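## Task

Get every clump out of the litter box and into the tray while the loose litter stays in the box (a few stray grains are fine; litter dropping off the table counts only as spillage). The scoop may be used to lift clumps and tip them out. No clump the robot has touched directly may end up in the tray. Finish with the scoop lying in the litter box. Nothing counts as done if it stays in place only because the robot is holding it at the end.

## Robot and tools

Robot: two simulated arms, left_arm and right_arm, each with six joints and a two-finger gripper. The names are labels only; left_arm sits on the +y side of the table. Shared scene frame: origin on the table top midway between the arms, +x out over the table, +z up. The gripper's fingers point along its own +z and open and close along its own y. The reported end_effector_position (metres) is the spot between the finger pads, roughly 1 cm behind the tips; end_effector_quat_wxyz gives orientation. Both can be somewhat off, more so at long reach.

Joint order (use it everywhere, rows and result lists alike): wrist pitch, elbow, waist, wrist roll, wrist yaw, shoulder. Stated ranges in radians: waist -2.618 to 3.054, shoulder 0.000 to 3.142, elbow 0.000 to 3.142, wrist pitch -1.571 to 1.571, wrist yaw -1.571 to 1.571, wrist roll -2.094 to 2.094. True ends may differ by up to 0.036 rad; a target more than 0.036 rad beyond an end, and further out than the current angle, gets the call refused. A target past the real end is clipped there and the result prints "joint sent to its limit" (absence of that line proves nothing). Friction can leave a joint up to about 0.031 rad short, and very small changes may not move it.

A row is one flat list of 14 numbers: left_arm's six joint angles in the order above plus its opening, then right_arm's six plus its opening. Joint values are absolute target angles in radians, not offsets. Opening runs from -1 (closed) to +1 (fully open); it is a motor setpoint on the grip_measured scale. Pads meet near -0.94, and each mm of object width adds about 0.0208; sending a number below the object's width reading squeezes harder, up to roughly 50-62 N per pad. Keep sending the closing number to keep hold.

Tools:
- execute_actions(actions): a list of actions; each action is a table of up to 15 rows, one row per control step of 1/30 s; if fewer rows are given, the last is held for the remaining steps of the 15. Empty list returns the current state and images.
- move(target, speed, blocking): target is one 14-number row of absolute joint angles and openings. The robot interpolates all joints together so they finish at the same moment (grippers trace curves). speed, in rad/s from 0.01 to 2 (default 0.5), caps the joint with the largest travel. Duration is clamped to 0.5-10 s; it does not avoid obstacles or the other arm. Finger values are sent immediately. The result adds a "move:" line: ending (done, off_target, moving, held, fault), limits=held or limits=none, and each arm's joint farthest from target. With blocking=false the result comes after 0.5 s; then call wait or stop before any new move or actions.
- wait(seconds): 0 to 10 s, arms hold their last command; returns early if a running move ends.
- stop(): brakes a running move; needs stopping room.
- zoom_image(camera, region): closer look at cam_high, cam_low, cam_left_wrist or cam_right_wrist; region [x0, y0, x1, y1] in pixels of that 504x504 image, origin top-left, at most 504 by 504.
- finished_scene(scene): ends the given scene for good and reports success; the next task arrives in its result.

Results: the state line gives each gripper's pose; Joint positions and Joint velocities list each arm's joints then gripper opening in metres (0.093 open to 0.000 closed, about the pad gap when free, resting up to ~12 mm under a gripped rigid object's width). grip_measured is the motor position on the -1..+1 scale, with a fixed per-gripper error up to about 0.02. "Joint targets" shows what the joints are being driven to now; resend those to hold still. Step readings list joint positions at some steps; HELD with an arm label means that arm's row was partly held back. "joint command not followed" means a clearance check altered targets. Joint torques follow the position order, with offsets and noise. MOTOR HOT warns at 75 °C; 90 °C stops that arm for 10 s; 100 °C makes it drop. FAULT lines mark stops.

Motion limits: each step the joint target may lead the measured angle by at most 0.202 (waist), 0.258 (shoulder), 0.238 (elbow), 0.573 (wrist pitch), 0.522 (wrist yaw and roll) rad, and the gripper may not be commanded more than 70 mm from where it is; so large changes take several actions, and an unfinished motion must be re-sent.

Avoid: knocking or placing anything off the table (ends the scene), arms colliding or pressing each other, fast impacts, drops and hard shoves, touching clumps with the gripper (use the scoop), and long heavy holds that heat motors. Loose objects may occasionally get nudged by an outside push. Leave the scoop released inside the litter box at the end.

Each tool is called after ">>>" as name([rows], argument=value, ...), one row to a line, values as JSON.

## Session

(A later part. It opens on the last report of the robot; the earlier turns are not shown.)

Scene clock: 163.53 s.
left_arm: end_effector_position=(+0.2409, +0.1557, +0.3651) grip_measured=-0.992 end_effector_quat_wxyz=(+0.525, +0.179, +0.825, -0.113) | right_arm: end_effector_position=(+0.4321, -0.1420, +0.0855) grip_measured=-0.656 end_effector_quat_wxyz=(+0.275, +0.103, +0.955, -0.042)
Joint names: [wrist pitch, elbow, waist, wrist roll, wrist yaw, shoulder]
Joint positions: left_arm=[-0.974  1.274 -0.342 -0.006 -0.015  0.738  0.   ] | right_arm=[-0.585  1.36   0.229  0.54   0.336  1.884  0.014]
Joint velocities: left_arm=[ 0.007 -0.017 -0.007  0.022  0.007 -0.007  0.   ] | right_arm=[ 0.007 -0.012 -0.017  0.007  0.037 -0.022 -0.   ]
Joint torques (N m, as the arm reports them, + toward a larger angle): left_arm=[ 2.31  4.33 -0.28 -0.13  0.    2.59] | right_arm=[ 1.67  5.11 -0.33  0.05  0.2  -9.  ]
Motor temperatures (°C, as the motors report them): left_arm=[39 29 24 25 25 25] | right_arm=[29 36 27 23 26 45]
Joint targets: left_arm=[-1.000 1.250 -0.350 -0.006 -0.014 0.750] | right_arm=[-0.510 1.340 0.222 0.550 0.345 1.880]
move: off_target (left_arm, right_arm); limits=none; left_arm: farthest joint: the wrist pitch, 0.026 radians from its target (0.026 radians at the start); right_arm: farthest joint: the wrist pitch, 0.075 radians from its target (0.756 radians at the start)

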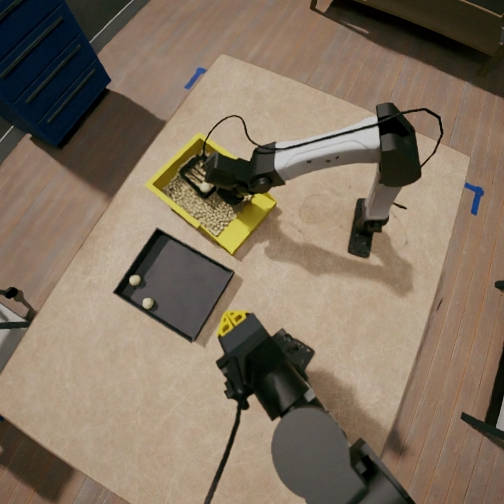

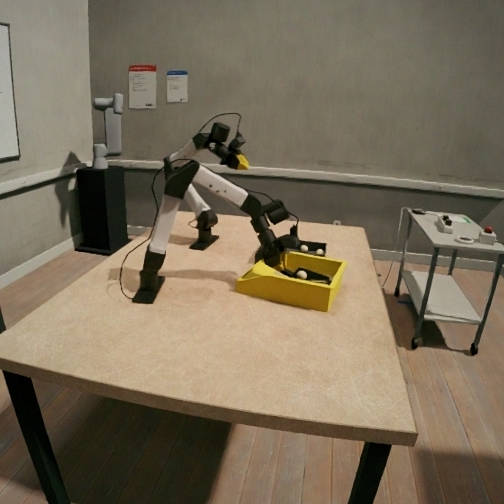

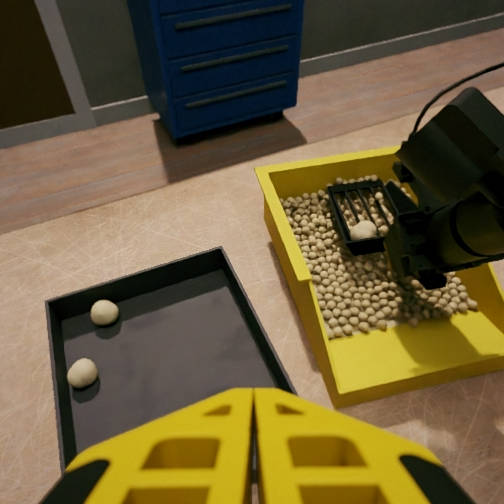

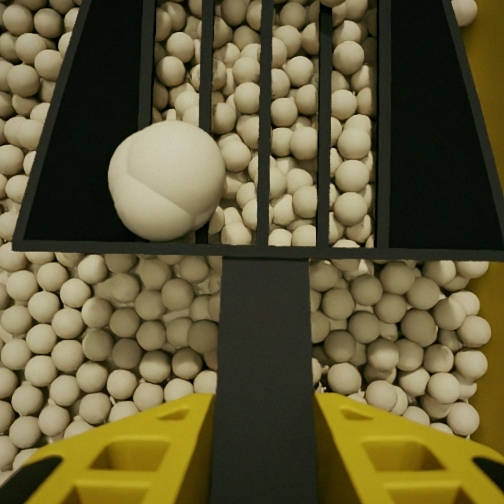

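Captured. Lift, go to the tray, dump.

>>> move(target=[-1.0,1.25,0.5,-0.006,-0.014,0.6,-1, -0.85,1.58,0.229,0.54,0.336,1.78,-0.85], speed=0.6)

>>> move(target=[-1.0,1.25,0.5,-0.006,-0.014,0.6,-1, -0.69,1.43,0.605,-0.008,-0.01,1.66,-0.85], speed=0.4)

>>> move(target=[-1.0,1.25,0.5,-0.006,-0.014,0.6,-1, -1.575,2.37,0.605,-0.008,-0.01,2.27,-0.85], speed=0.4)

Scene clock: 166.73 s.
left_arm: end_effector_position=(+0.2138, +0.3246, +0.3882) grip_measured=-0.992 end_effector_quat_wxyz=(+0.576, -0.163, +0.793, +0.118) | right_arm: end_effector_position=(+0.4229, -0.1448, +0.1575) grip_measured=-0.656 end_effector_quat_wxyz=(+0.274, +0.102, +0.956, -0.041)
Joint names: [wrist pitch, elbow, waist, wrist roll, wrist yaw, shoulder]
Joint positions: left_arm=[-0.974  1.274  0.491 -0.006 -0.014  0.615  0.   ] | right_arm=[-0.855  1.552  0.23   0.54   0.333  1.807  0.014]
Joint velocities: left_arm=[ 0.022 -0.012  0.012 -0.037 -0.051 -0.002  0.   ] | right_arm=[ 0.037  0.012 -0.027 -0.007  0.081 -0.017 -0.001]
Joint torques (N m, as the arm reports them, + toward a larger angle): left_arm=[ 2.36  3.86  0.63 -0.09 -0.01  1.67] | right_arm=[  1.07   9.08   0.2   -0.08   0.15 -10.45]
Motor temperatures (°C, as the motors report them): left_arm=[40 29 24 25 25 25] | right_arm=[29 36 27 23 26 46]
Joint targets: left_arm=[-1.000 1.250 0.500 -0.006 -0.014 0.600] | right_arm=[-0.850 1.580 0.229 0.540 0.336 1.780]
move: off_target (left_arm, right_arm); limits=none; left_arm: farthest joint: the wrist pitch, 0.026 radians from its target (0.026 radians at the start); right_arm: farthest joint: the elbow, 0.028 radians from its target (0.220 radians at the start)

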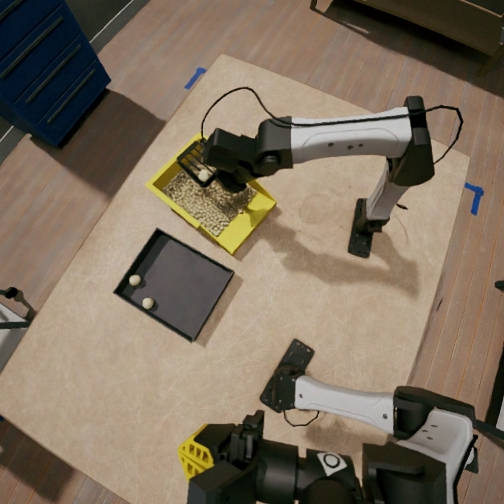

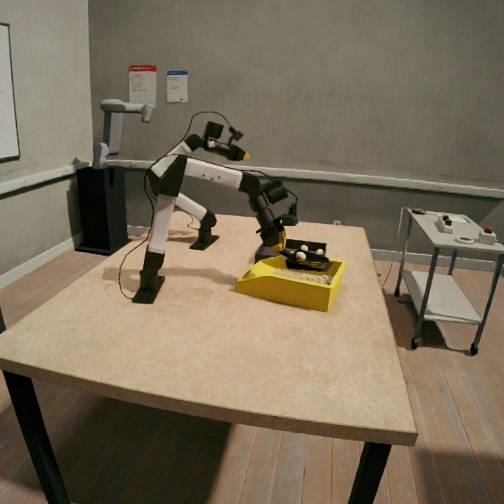

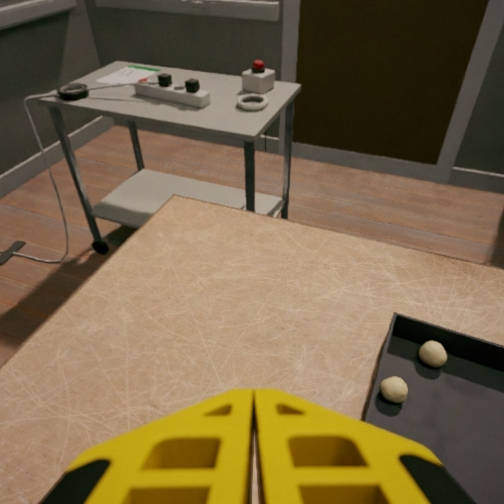

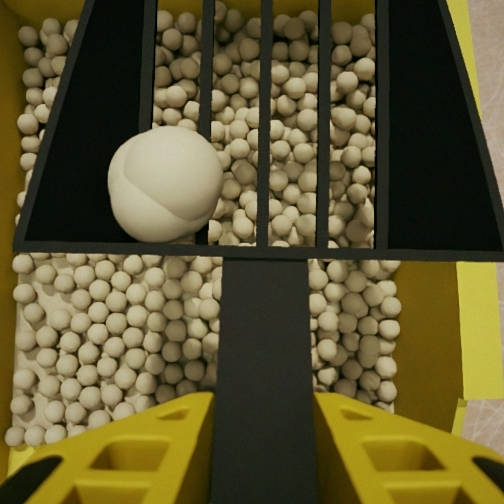

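Scene clock: 168.83 s.
left_arm: end_effector_position=(+0.2138, +0.3246, +0.3882) grip_measured=-0.992 end_effector_quat_wxyz=(+0.576, -0.163, +0.793, +0.118) | right_arm: end_effector_position=(+0.3111, +0.0414, +0.1732) grip_measured=-0.655 end_effector_quat_wxyz=(+0.270, -0.364, +0.884, +0.112)
Joint names: [wrist pitch, elbow, waist, wrist roll, wrist yaw, shoulder]
Joint positions: left_arm=[-0.974  1.274  0.491 -0.006 -0.014  0.615  0.   ] | right_arm=[-0.731  1.444  0.602 -0.001 -0.002  1.69   0.014]
Joint velocities: left_arm=[-0.037 -0.002 -0.012  0.007 -0.022 -0.012  0.   ] | right_arm=[-0.022  0.007 -0.007 -0.022 -0.037  0.007 -0.   ]
Joint torques (N m, as the arm reports them, + toward a larger angle): left_arm=[ 2.34  3.77  0.81 -0.07  0.01  1.47] | right_arm=[ 1.61  6.04  0.53 -0.14 -0.14 -9.84]
Motor temperatures (°C, as the motors report them): left_arm=[40 29 24 25 25 25] | right_arm=[30 36 27 23 26 46]
Joint targets: left_arm=[-1.000 1.250 0.500 -0.006 -0.014 0.600] | right_arm=[-0.690 1.430 0.605 -0.008 -0.010 1.660]
move: off_target (left_arm, right_arm); limits=none; left_arm: farthest joint: the wrist pitch, 0.026 radians from its target (0.026 radians at the start); right_arm: farthest joint: the wrist pitch, 0.041 radians from its target (0.165 radians at the start)

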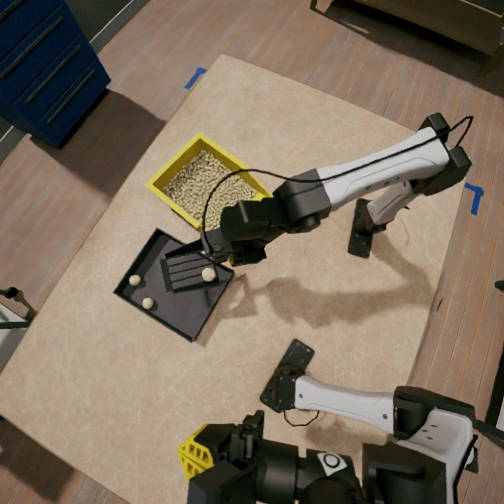

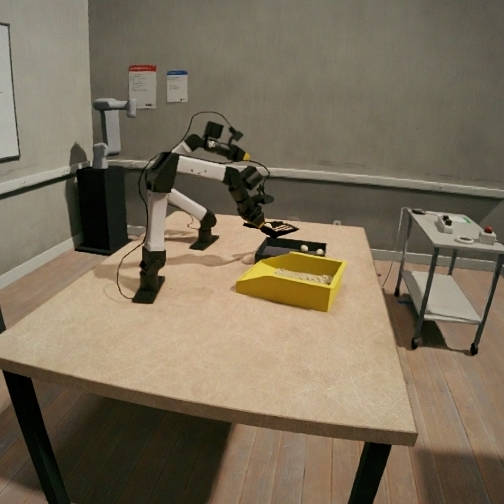

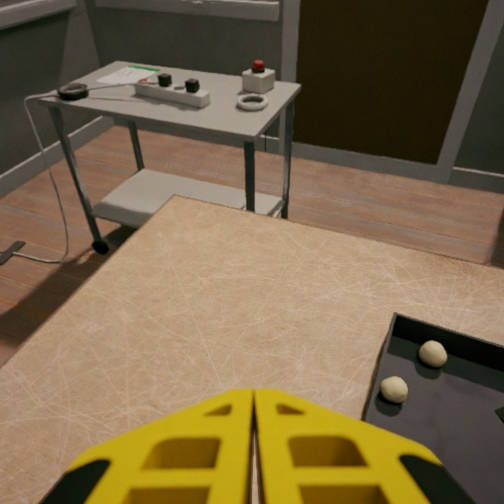

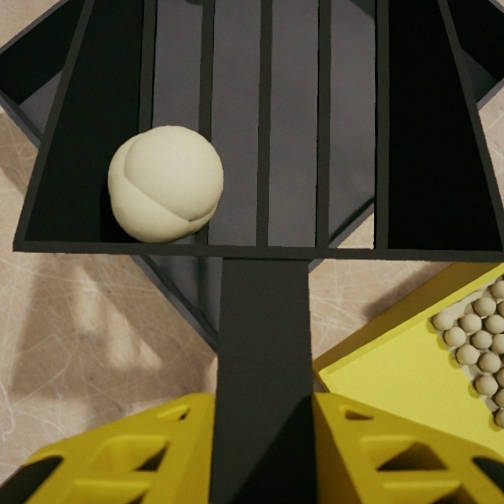

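Scene clock: 171.83 s.
left_arm: end_effector_position=(+0.2138, +0.3246, +0.3882) grip_measured=-0.992 end_effector_quat_wxyz=(+0.576, -0.163, +0.793, +0.118) | right_arm: end_effector_position=(+0.3176, +0.0480, +0.1548) grip_measured=-0.655 end_effector_quat_wxyz=(+0.039, -0.380, +0.924, +0.017)
Joint names: [wrist pitch, elbow, waist, wrist roll, wrist yaw, shoulder]
Joint positions: left_arm=[-0.974  1.274  0.491 -0.006 -0.014  0.615  0.   ] | right_arm=[-1.565  2.342  0.602 -0.001 -0.003  2.262  0.014]
Joint velocities: left_arm=[-0.022  0.007 -0.012  0.037 -0.022  0.002  0.   ] | right_arm=[-0.007  0.007 -0.007  0.022  0.066  0.007 -0.001]
Joint torques (N m, as the arm reports them, + toward a larger angle): left_arm=[ 2.33  3.81  0.96 -0.06 -0.03  1.49] | right_arm=[  0.36   8.1    0.54  -0.15  -0.12 -10.21]
Motor temperatures (°C, as the motors report them): left_arm=[40 29 24 25 25 25] | right_arm=[29 37 27 23 26 46]
Joint targets: left_arm=[-1.000 1.250 0.500 -0.006 -0.014 0.600] | right_arm=[-1.575 2.370 0.605 -0.008 -0.010 2.270]
move: off_target (left_arm, right_arm); limits=none; left_arm: farthest joint: the wrist pitch, 0.026 radians from its target (0.026 radians at the start); right_arm: farthest joint: the elbow, 0.028 radians from its target (0.926 radians at the start)

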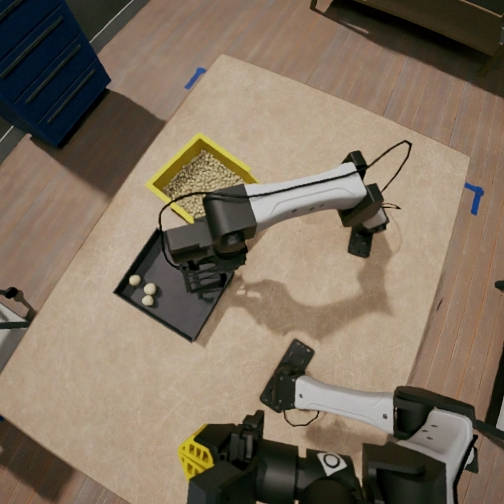

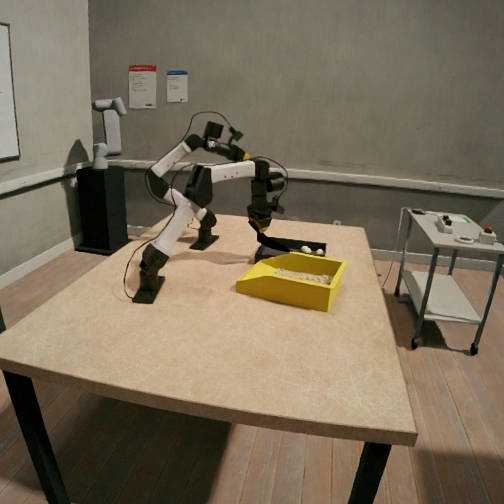

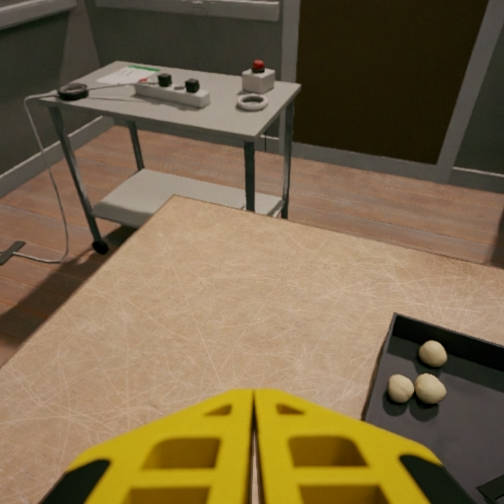

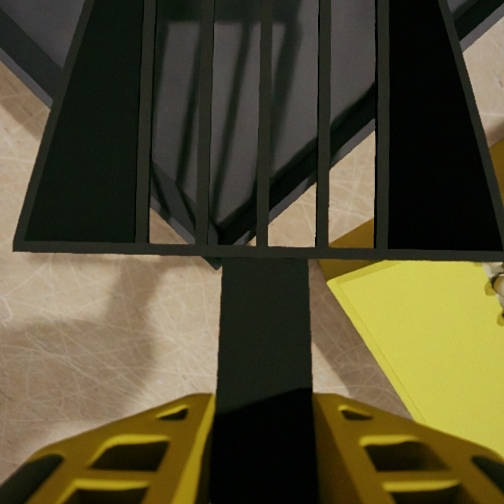

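>>> move(target=[-1.0,1.25,0.5,-0.006,-0.014,0.6,-1, -0.75,1.5,0.605,-0.008,-0.01,1.7,-0.85], speed=0.7)

>>> move(target=[-1.0,1.25,0.5,-0.006,-0.014,0.6,-1, -0.93,1.6,0.285,0.6,0.3,1.8,-0.85], speed=0.6)

>>> move(target=[-1.0,1.25,0.5,-0.006,-0.014,0.6,-1, -0.64,1.37,0.285,0.6,0.3,1.89,-0.85], speed=0.25)

Scene clock: 175.53 s.
left_arm: end_effector_position=(+0.2138, +0.3246, +0.3882) grip_measured=-0.992 end_effector_quat_wxyz=(+0.576, -0.163, +0.793, +0.118) | right_arm: end_effector_position=(+0.3151, +0.0455, +0.1775) grip_measured=-0.655 end_effector_quat_wxyz=(+0.261, -0.366, +0.887, +0.109)
Joint names: [wrist pitch, elbow, waist, wrist roll, wrist yaw, shoulder]
Joint positions: left_arm=[-0.974  1.274  0.491 -0.006 -0.014  0.615  0.   ] | right_arm=[-0.785  1.515  0.602 -0.001 -0.003  1.728  0.014]
Joint velocities: left_arm=[-0.022 -0.007 -0.012  0.007  0.007 -0.002  0.   ] | right_arm=[-0.095 -0.012 -0.007  0.007  0.037  0.012 -0.001]
Joint torques (N m, as the arm reports them, + toward a larger angle): left_arm=[ 2.35  3.78  0.78 -0.09 -0.01  1.57] | right_arm=[ 1.53  5.92  0.55 -0.15 -0.12 -9.92]
Motor temperatures (°C, as the motors report them): left_arm=[40 29 24 25 25 25] | right_arm=[29 37 27 23 26 47]
Joint targets: left_arm=[-1.000 1.250 0.500 -0.006 -0.014 0.600] | right_arm=[-0.750 1.500 0.605 -0.008 -0.010 1.700]
move: off_target (left_arm, right_arm); limits=none; left_arm: farthest joint: the wrist pitch, 0.026 radians from its target (0.026 radians at the start); right_arm: farthest joint: the wrist pitch, 0.035 radians from its target (0.816 radians at the start)

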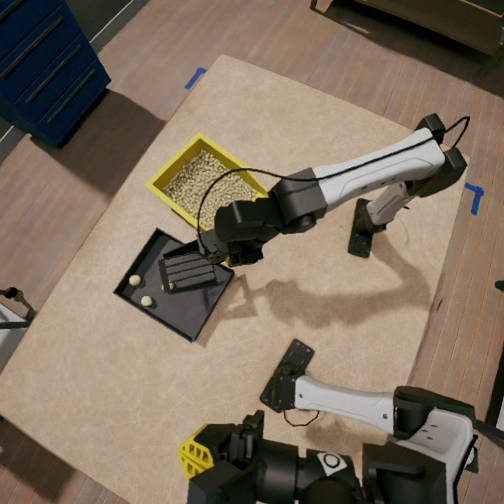

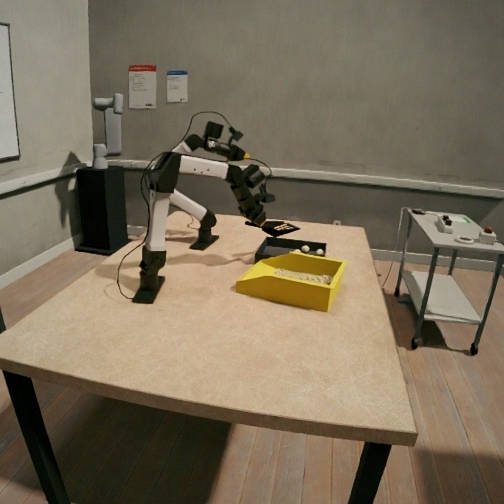

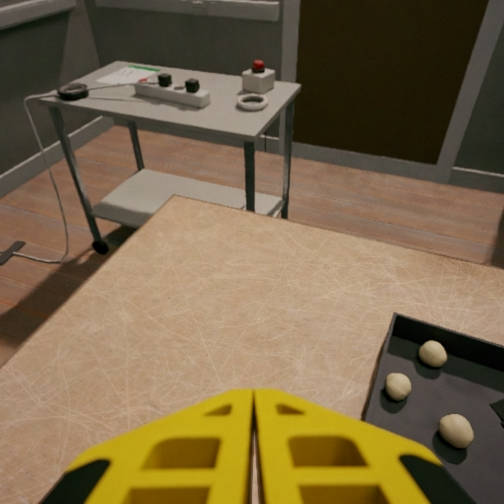

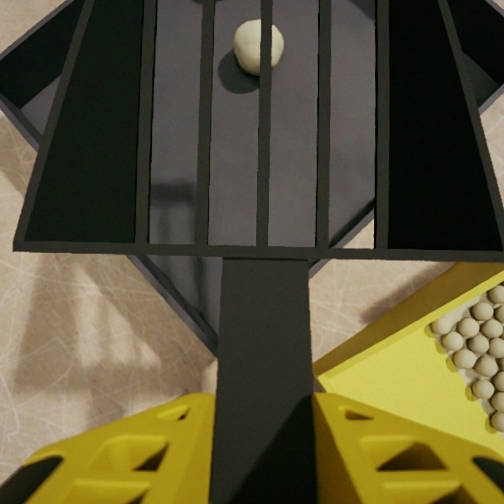

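Scene clock: 177.33 s.
left_arm: end_effector_position=(+0.2138, +0.3246, +0.3882) grip_measured=-0.992 end_effector_quat_wxyz=(+0.576, -0.163, +0.793, +0.118) | right_arm: end_effector_position=(+0.4015, -0.1192, +0.1622) grip_measured=-0.656 end_effector_quat_wxyz=(+0.250, +0.091, +0.964, -0.015)
Joint names: [wrist pitch, elbow, waist, wrist roll, wrist yaw, shoulder]
Joint positions: left_arm=[-0.974  1.274  0.491 -0.006 -0.014  0.615  0.   ] | right_arm=[-0.929  1.571  0.287  0.592  0.286  1.789  0.014]
Joint velocities: left_arm=[-0.037 -0.017  0.017 -0.037 -0.037  0.007  0.   ] | right_arm=[-0.022 -0.012  0.002 -0.022  0.022 -0.002  0.   ]
Joint torques (N m, as the arm reports them, + toward a larger angle): left_arm=[ 2.37  3.82  0.65 -0.08  0.02  1.59] | right_arm=[ 0.94  9.07  0.13 -0.03  0.2  -7.35]
Motor temperatures (°C, as the motors report them): left_arm=[40 28 24 25 25 25] | right_arm=[29 37 27 23 26 47]
Joint targets: left_arm=[-1.000 1.250 0.500 -0.006 -0.014 0.600] | right_arm=[-0.930 1.600 0.285 0.600 0.300 1.800]
move: off_target (left_arm, right_arm); limits=none; left_arm: farthest joint: the wrist pitch, 0.026 radians from its target (0.026 radians at the start); right_arm: farthest joint: the elbow, 0.029 radians from its target (0.085 radians at the start)

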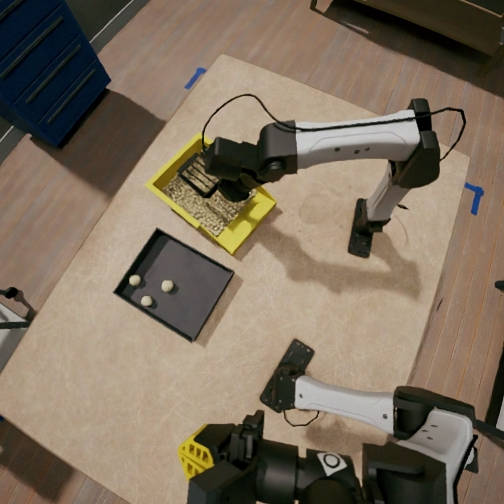

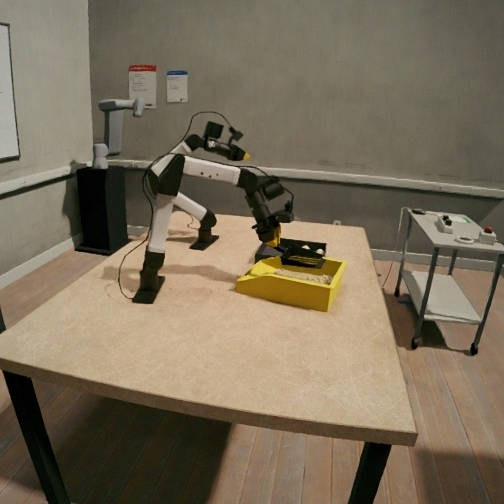

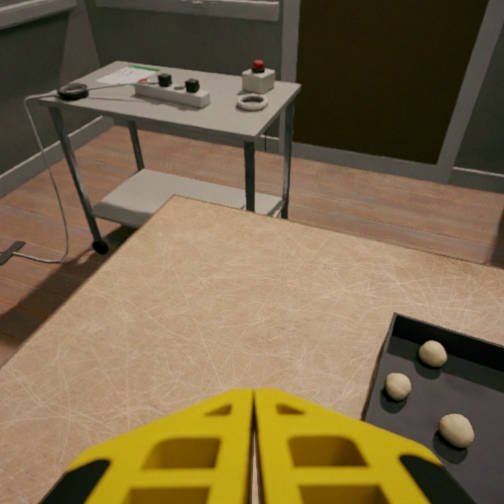

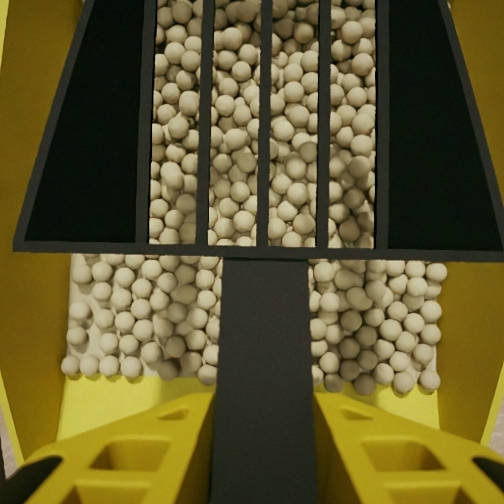

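Scene clock: 179.07 s.
left_arm: end_effector_position=(+0.2138, +0.3246, +0.3882) grip_measured=-0.992 end_effector_quat_wxyz=(+0.576, -0.163, +0.793, +0.118) | right_arm: end_effector_position=(+0.4129, -0.1157, +0.0890) grip_measured=-0.656 end_effector_quat_wxyz=(+0.249, +0.093, +0.964, -0.023)
Joint names: [wrist pitch, elbow, waist, wrist roll, wrist yaw, shoulder]
Joint positions: left_arm=[-0.974  1.274  0.491 -0.006 -0.014  0.615  0.   ] | right_arm=[-0.67   1.388  0.287  0.593  0.298  1.874  0.014]
Joint velocities: left_arm=[ 0.007 -0.002  0.002 -0.051 -0.051 -0.007  0.   ] | right_arm=[-0.022 -0.007 -0.002 -0.022 -0.022  0.002 -0.001]
Joint torques (N m, as the arm reports them, + toward a larger angle): left_arm=[ 2.38  3.79  0.82 -0.12  0.    1.61] | right_arm=[ 1.2   5.35  0.11 -0.02  0.13 -7.52]
Motor temperatures (°C, as the motors report them): left_arm=[40 28 24 25 25 25] | right_arm=[30 37 27 23 26 46]
Joint targets: left_arm=[-1.000 1.250 0.500 -0.006 -0.014 0.600] | right_arm=[-0.640 1.370 0.285 0.600 0.300 1.890]
move: off_target (left_arm, right_arm); limits=none; left_arm: farthest joint: the wrist pitch, 0.026 radians from its target (0.026 radians at the start); right_arm: farthest joint: the wrist pitch, 0.030 radians from its target (0.289 radians at the start)

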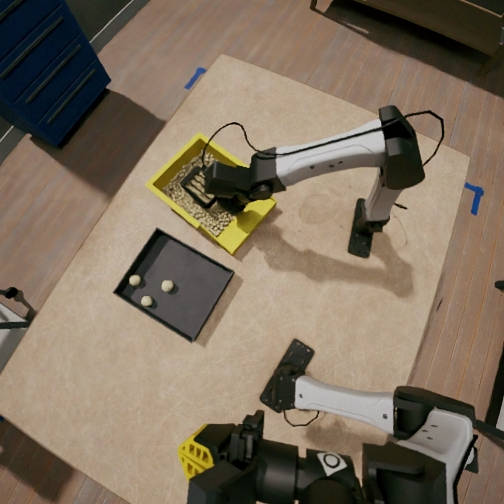

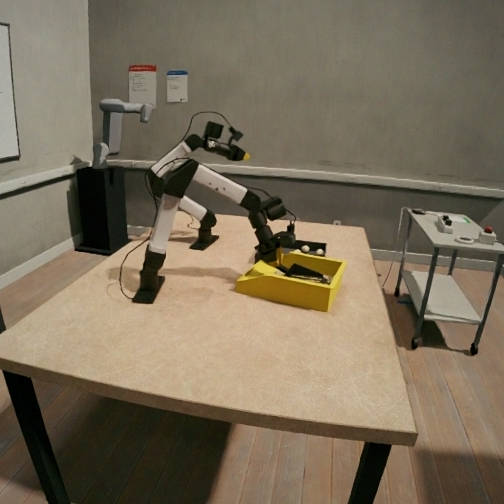

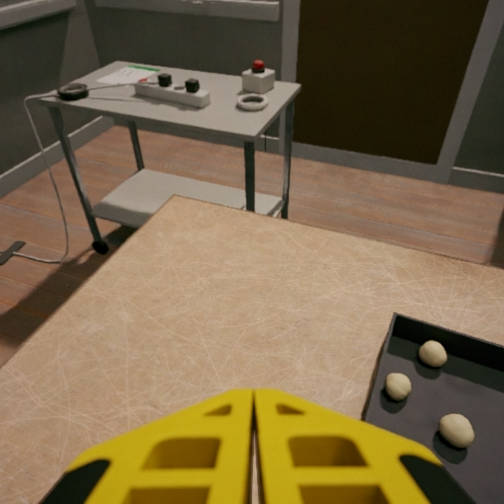

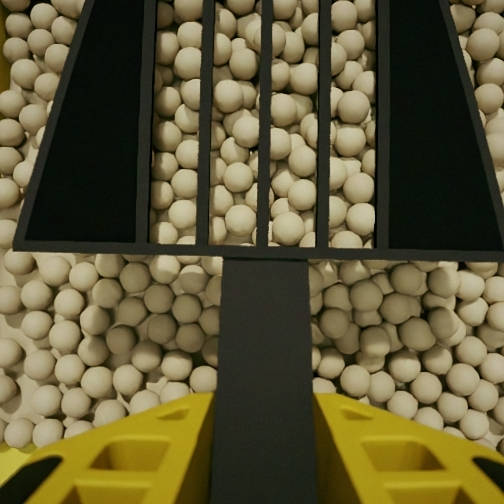

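>>> move(target=[-1.0,1.25,0.5,-0.006,-0.014,0.6,-1, -0.64,1.37,0.285,0.6,0.3,1.89,0.3])

>>> move(target=[-1.0,1.25,0.5,-0.006,-0.014,0.6,-1, -1.1,1.75,0.285,0.6,0.3,1.78,0.3], speed=0.4)

Scene clock: 185.63 s.
left_arm: end_effector_position=(+0.2138, +0.3246, +0.3882) grip_measured=-0.992 end_effector_quat_wxyz=(+0.576, -0.163, +0.793, +0.118) | right_arm: end_effector_position=(+0.4150, -0.1146, +0.0900) grip_measured=+0.298 end_effector_quat_wxyz=(+0.253, +0.093, +0.963, -0.020)
Joint names: [wrist pitch, elbow, waist, wrist roll, wrist yaw, shoulder]
Joint positions: left_arm=[-0.974  1.274  0.491 -0.006 -0.014  0.615  0.   ] | right_arm=[-0.659  1.388  0.287  0.593  0.298  1.874  0.06 ]
Joint velocities: left_arm=[ 0.081  0.002 -0.007  0.037 -0.051 -0.002  0.   ] | right_arm=[ 0.022 -0.002  0.012  0.007  0.022 -0.007  0.001]
Joint torques (N m, as the arm reports them, + toward a larger angle): left_arm=[ 2.36  3.96  0.8  -0.11  0.01  1.51] | right_arm=[ 1.17  5.38  0.08 -0.01  0.13 -7.54]
Motor temperatures (°C, as the motors report them): left_arm=[40 28 24 25 25 25] | right_arm=[30 37 27 23 26 46]
Joint targets: left_arm=[-1.000 1.250 0.500 -0.006 -0.014 0.600] | right_arm=[-0.640 1.370 0.285 0.600 0.300 1.890]
move: off_target (left_arm); limits=none; left_arm: farthest joint: the wrist pitch, 0.026 radians from its target (0.026 radians at the start); right_arm: farthest joint: the wrist pitch, 0.019 radians from its target (0.030 radians at the start)

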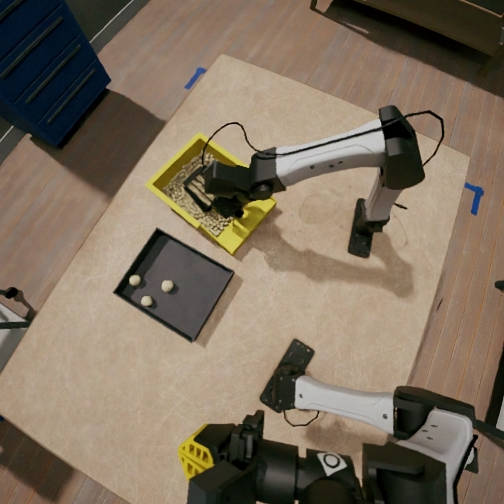

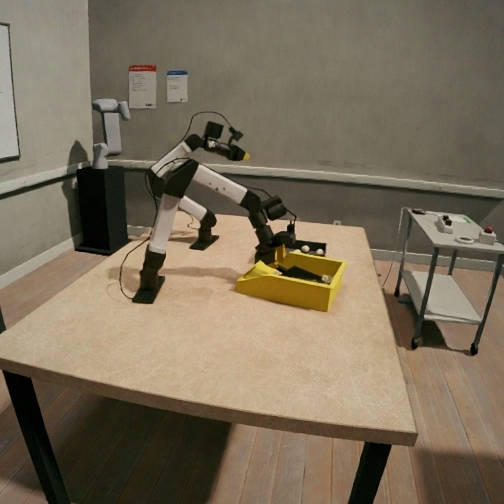

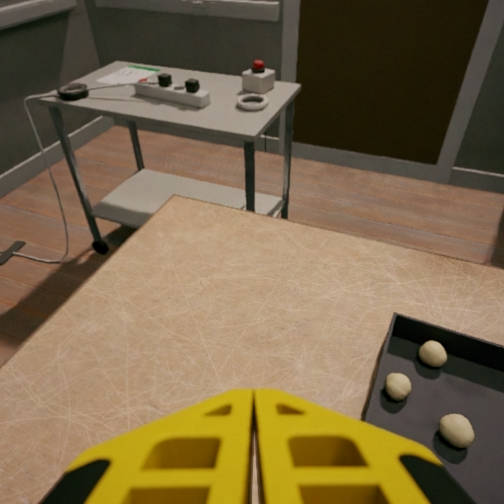

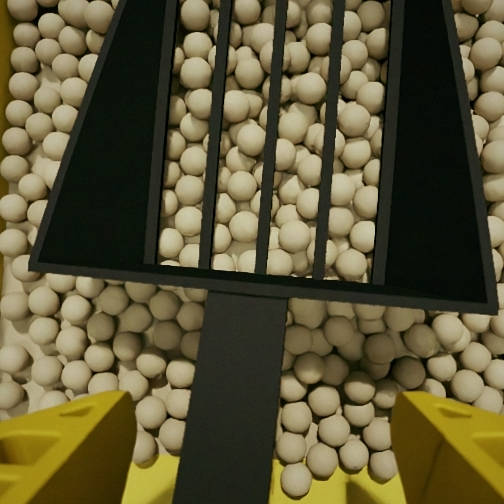

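Scene clock: 187.50 s.
left_arm: end_effector_position=(+0.2138, +0.3246, +0.3882) grip_measured=-0.992 end_effector_quat_wxyz=(+0.576, -0.163, +0.793, +0.118) | right_arm: end_effector_position=(+0.3989, -0.1227, +0.1979) grip_measured=+0.298 end_effector_quat_wxyz=(+0.248, +0.093, +0.964, -0.023)
Joint names: [wrist pitch, elbow, waist, wrist roll, wrist yaw, shoulder]
Joint positions: left_arm=[-0.974  1.274  0.491 -0.006 -0.014  0.615  0.   ] | right_arm=[-1.088  1.728  0.287  0.593  0.298  1.798  0.06 ]
Joint velocities: left_arm=[-0.037 -0.002 -0.002 -0.081 -0.037 -0.007  0.   ] | right_arm=[-0.007 -0.007  0.017  0.037 -0.022 -0.002 -0.001]
Joint torques (N m, as the arm reports them, + toward a larger angle): left_arm=[ 2.35  3.85  0.89 -0.07 -0.01  1.61] | right_arm=[ 0.85  8.36  0.11 -0.02  0.13 -9.48]
Motor temperatures (°C, as the motors report them): left_arm=[40 28 24 25 25 25] | right_arm=[30 37 27 23 26 46]
Joint targets: left_arm=[-1.000 1.250 0.500 -0.006 -0.014 0.600] | right_arm=[-1.100 1.750 0.285 0.600 0.300 1.780]
move: off_target (left_arm, right_arm); limits=none; left_arm: farthest joint: the wrist pitch, 0.026 radians from its target (0.026 radians at the start); right_arm: farthest joint: the elbow, 0.022 radians from its target (0.362 radians at the start)

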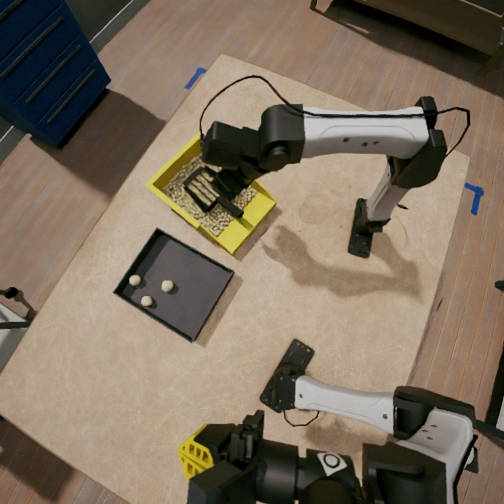

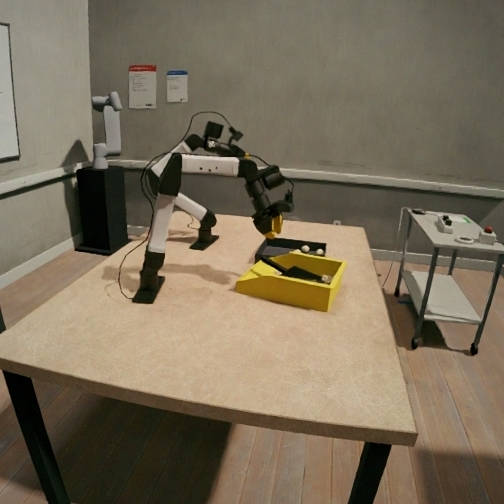

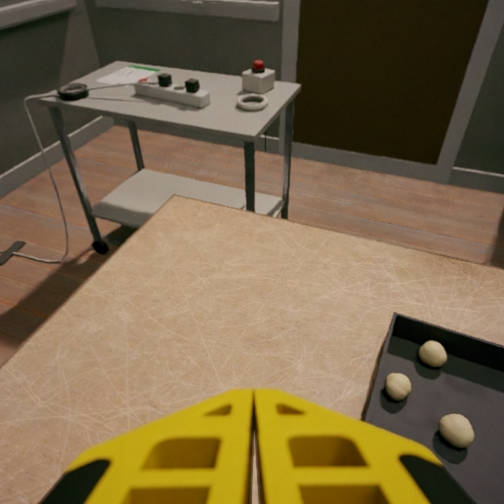

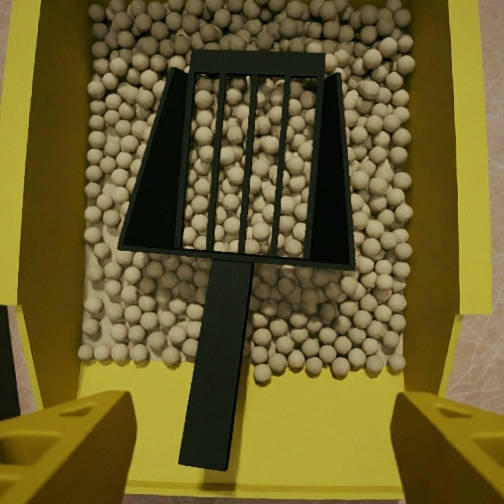

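>>> finished_scene(scene=1)

The scene is finished: the task was done.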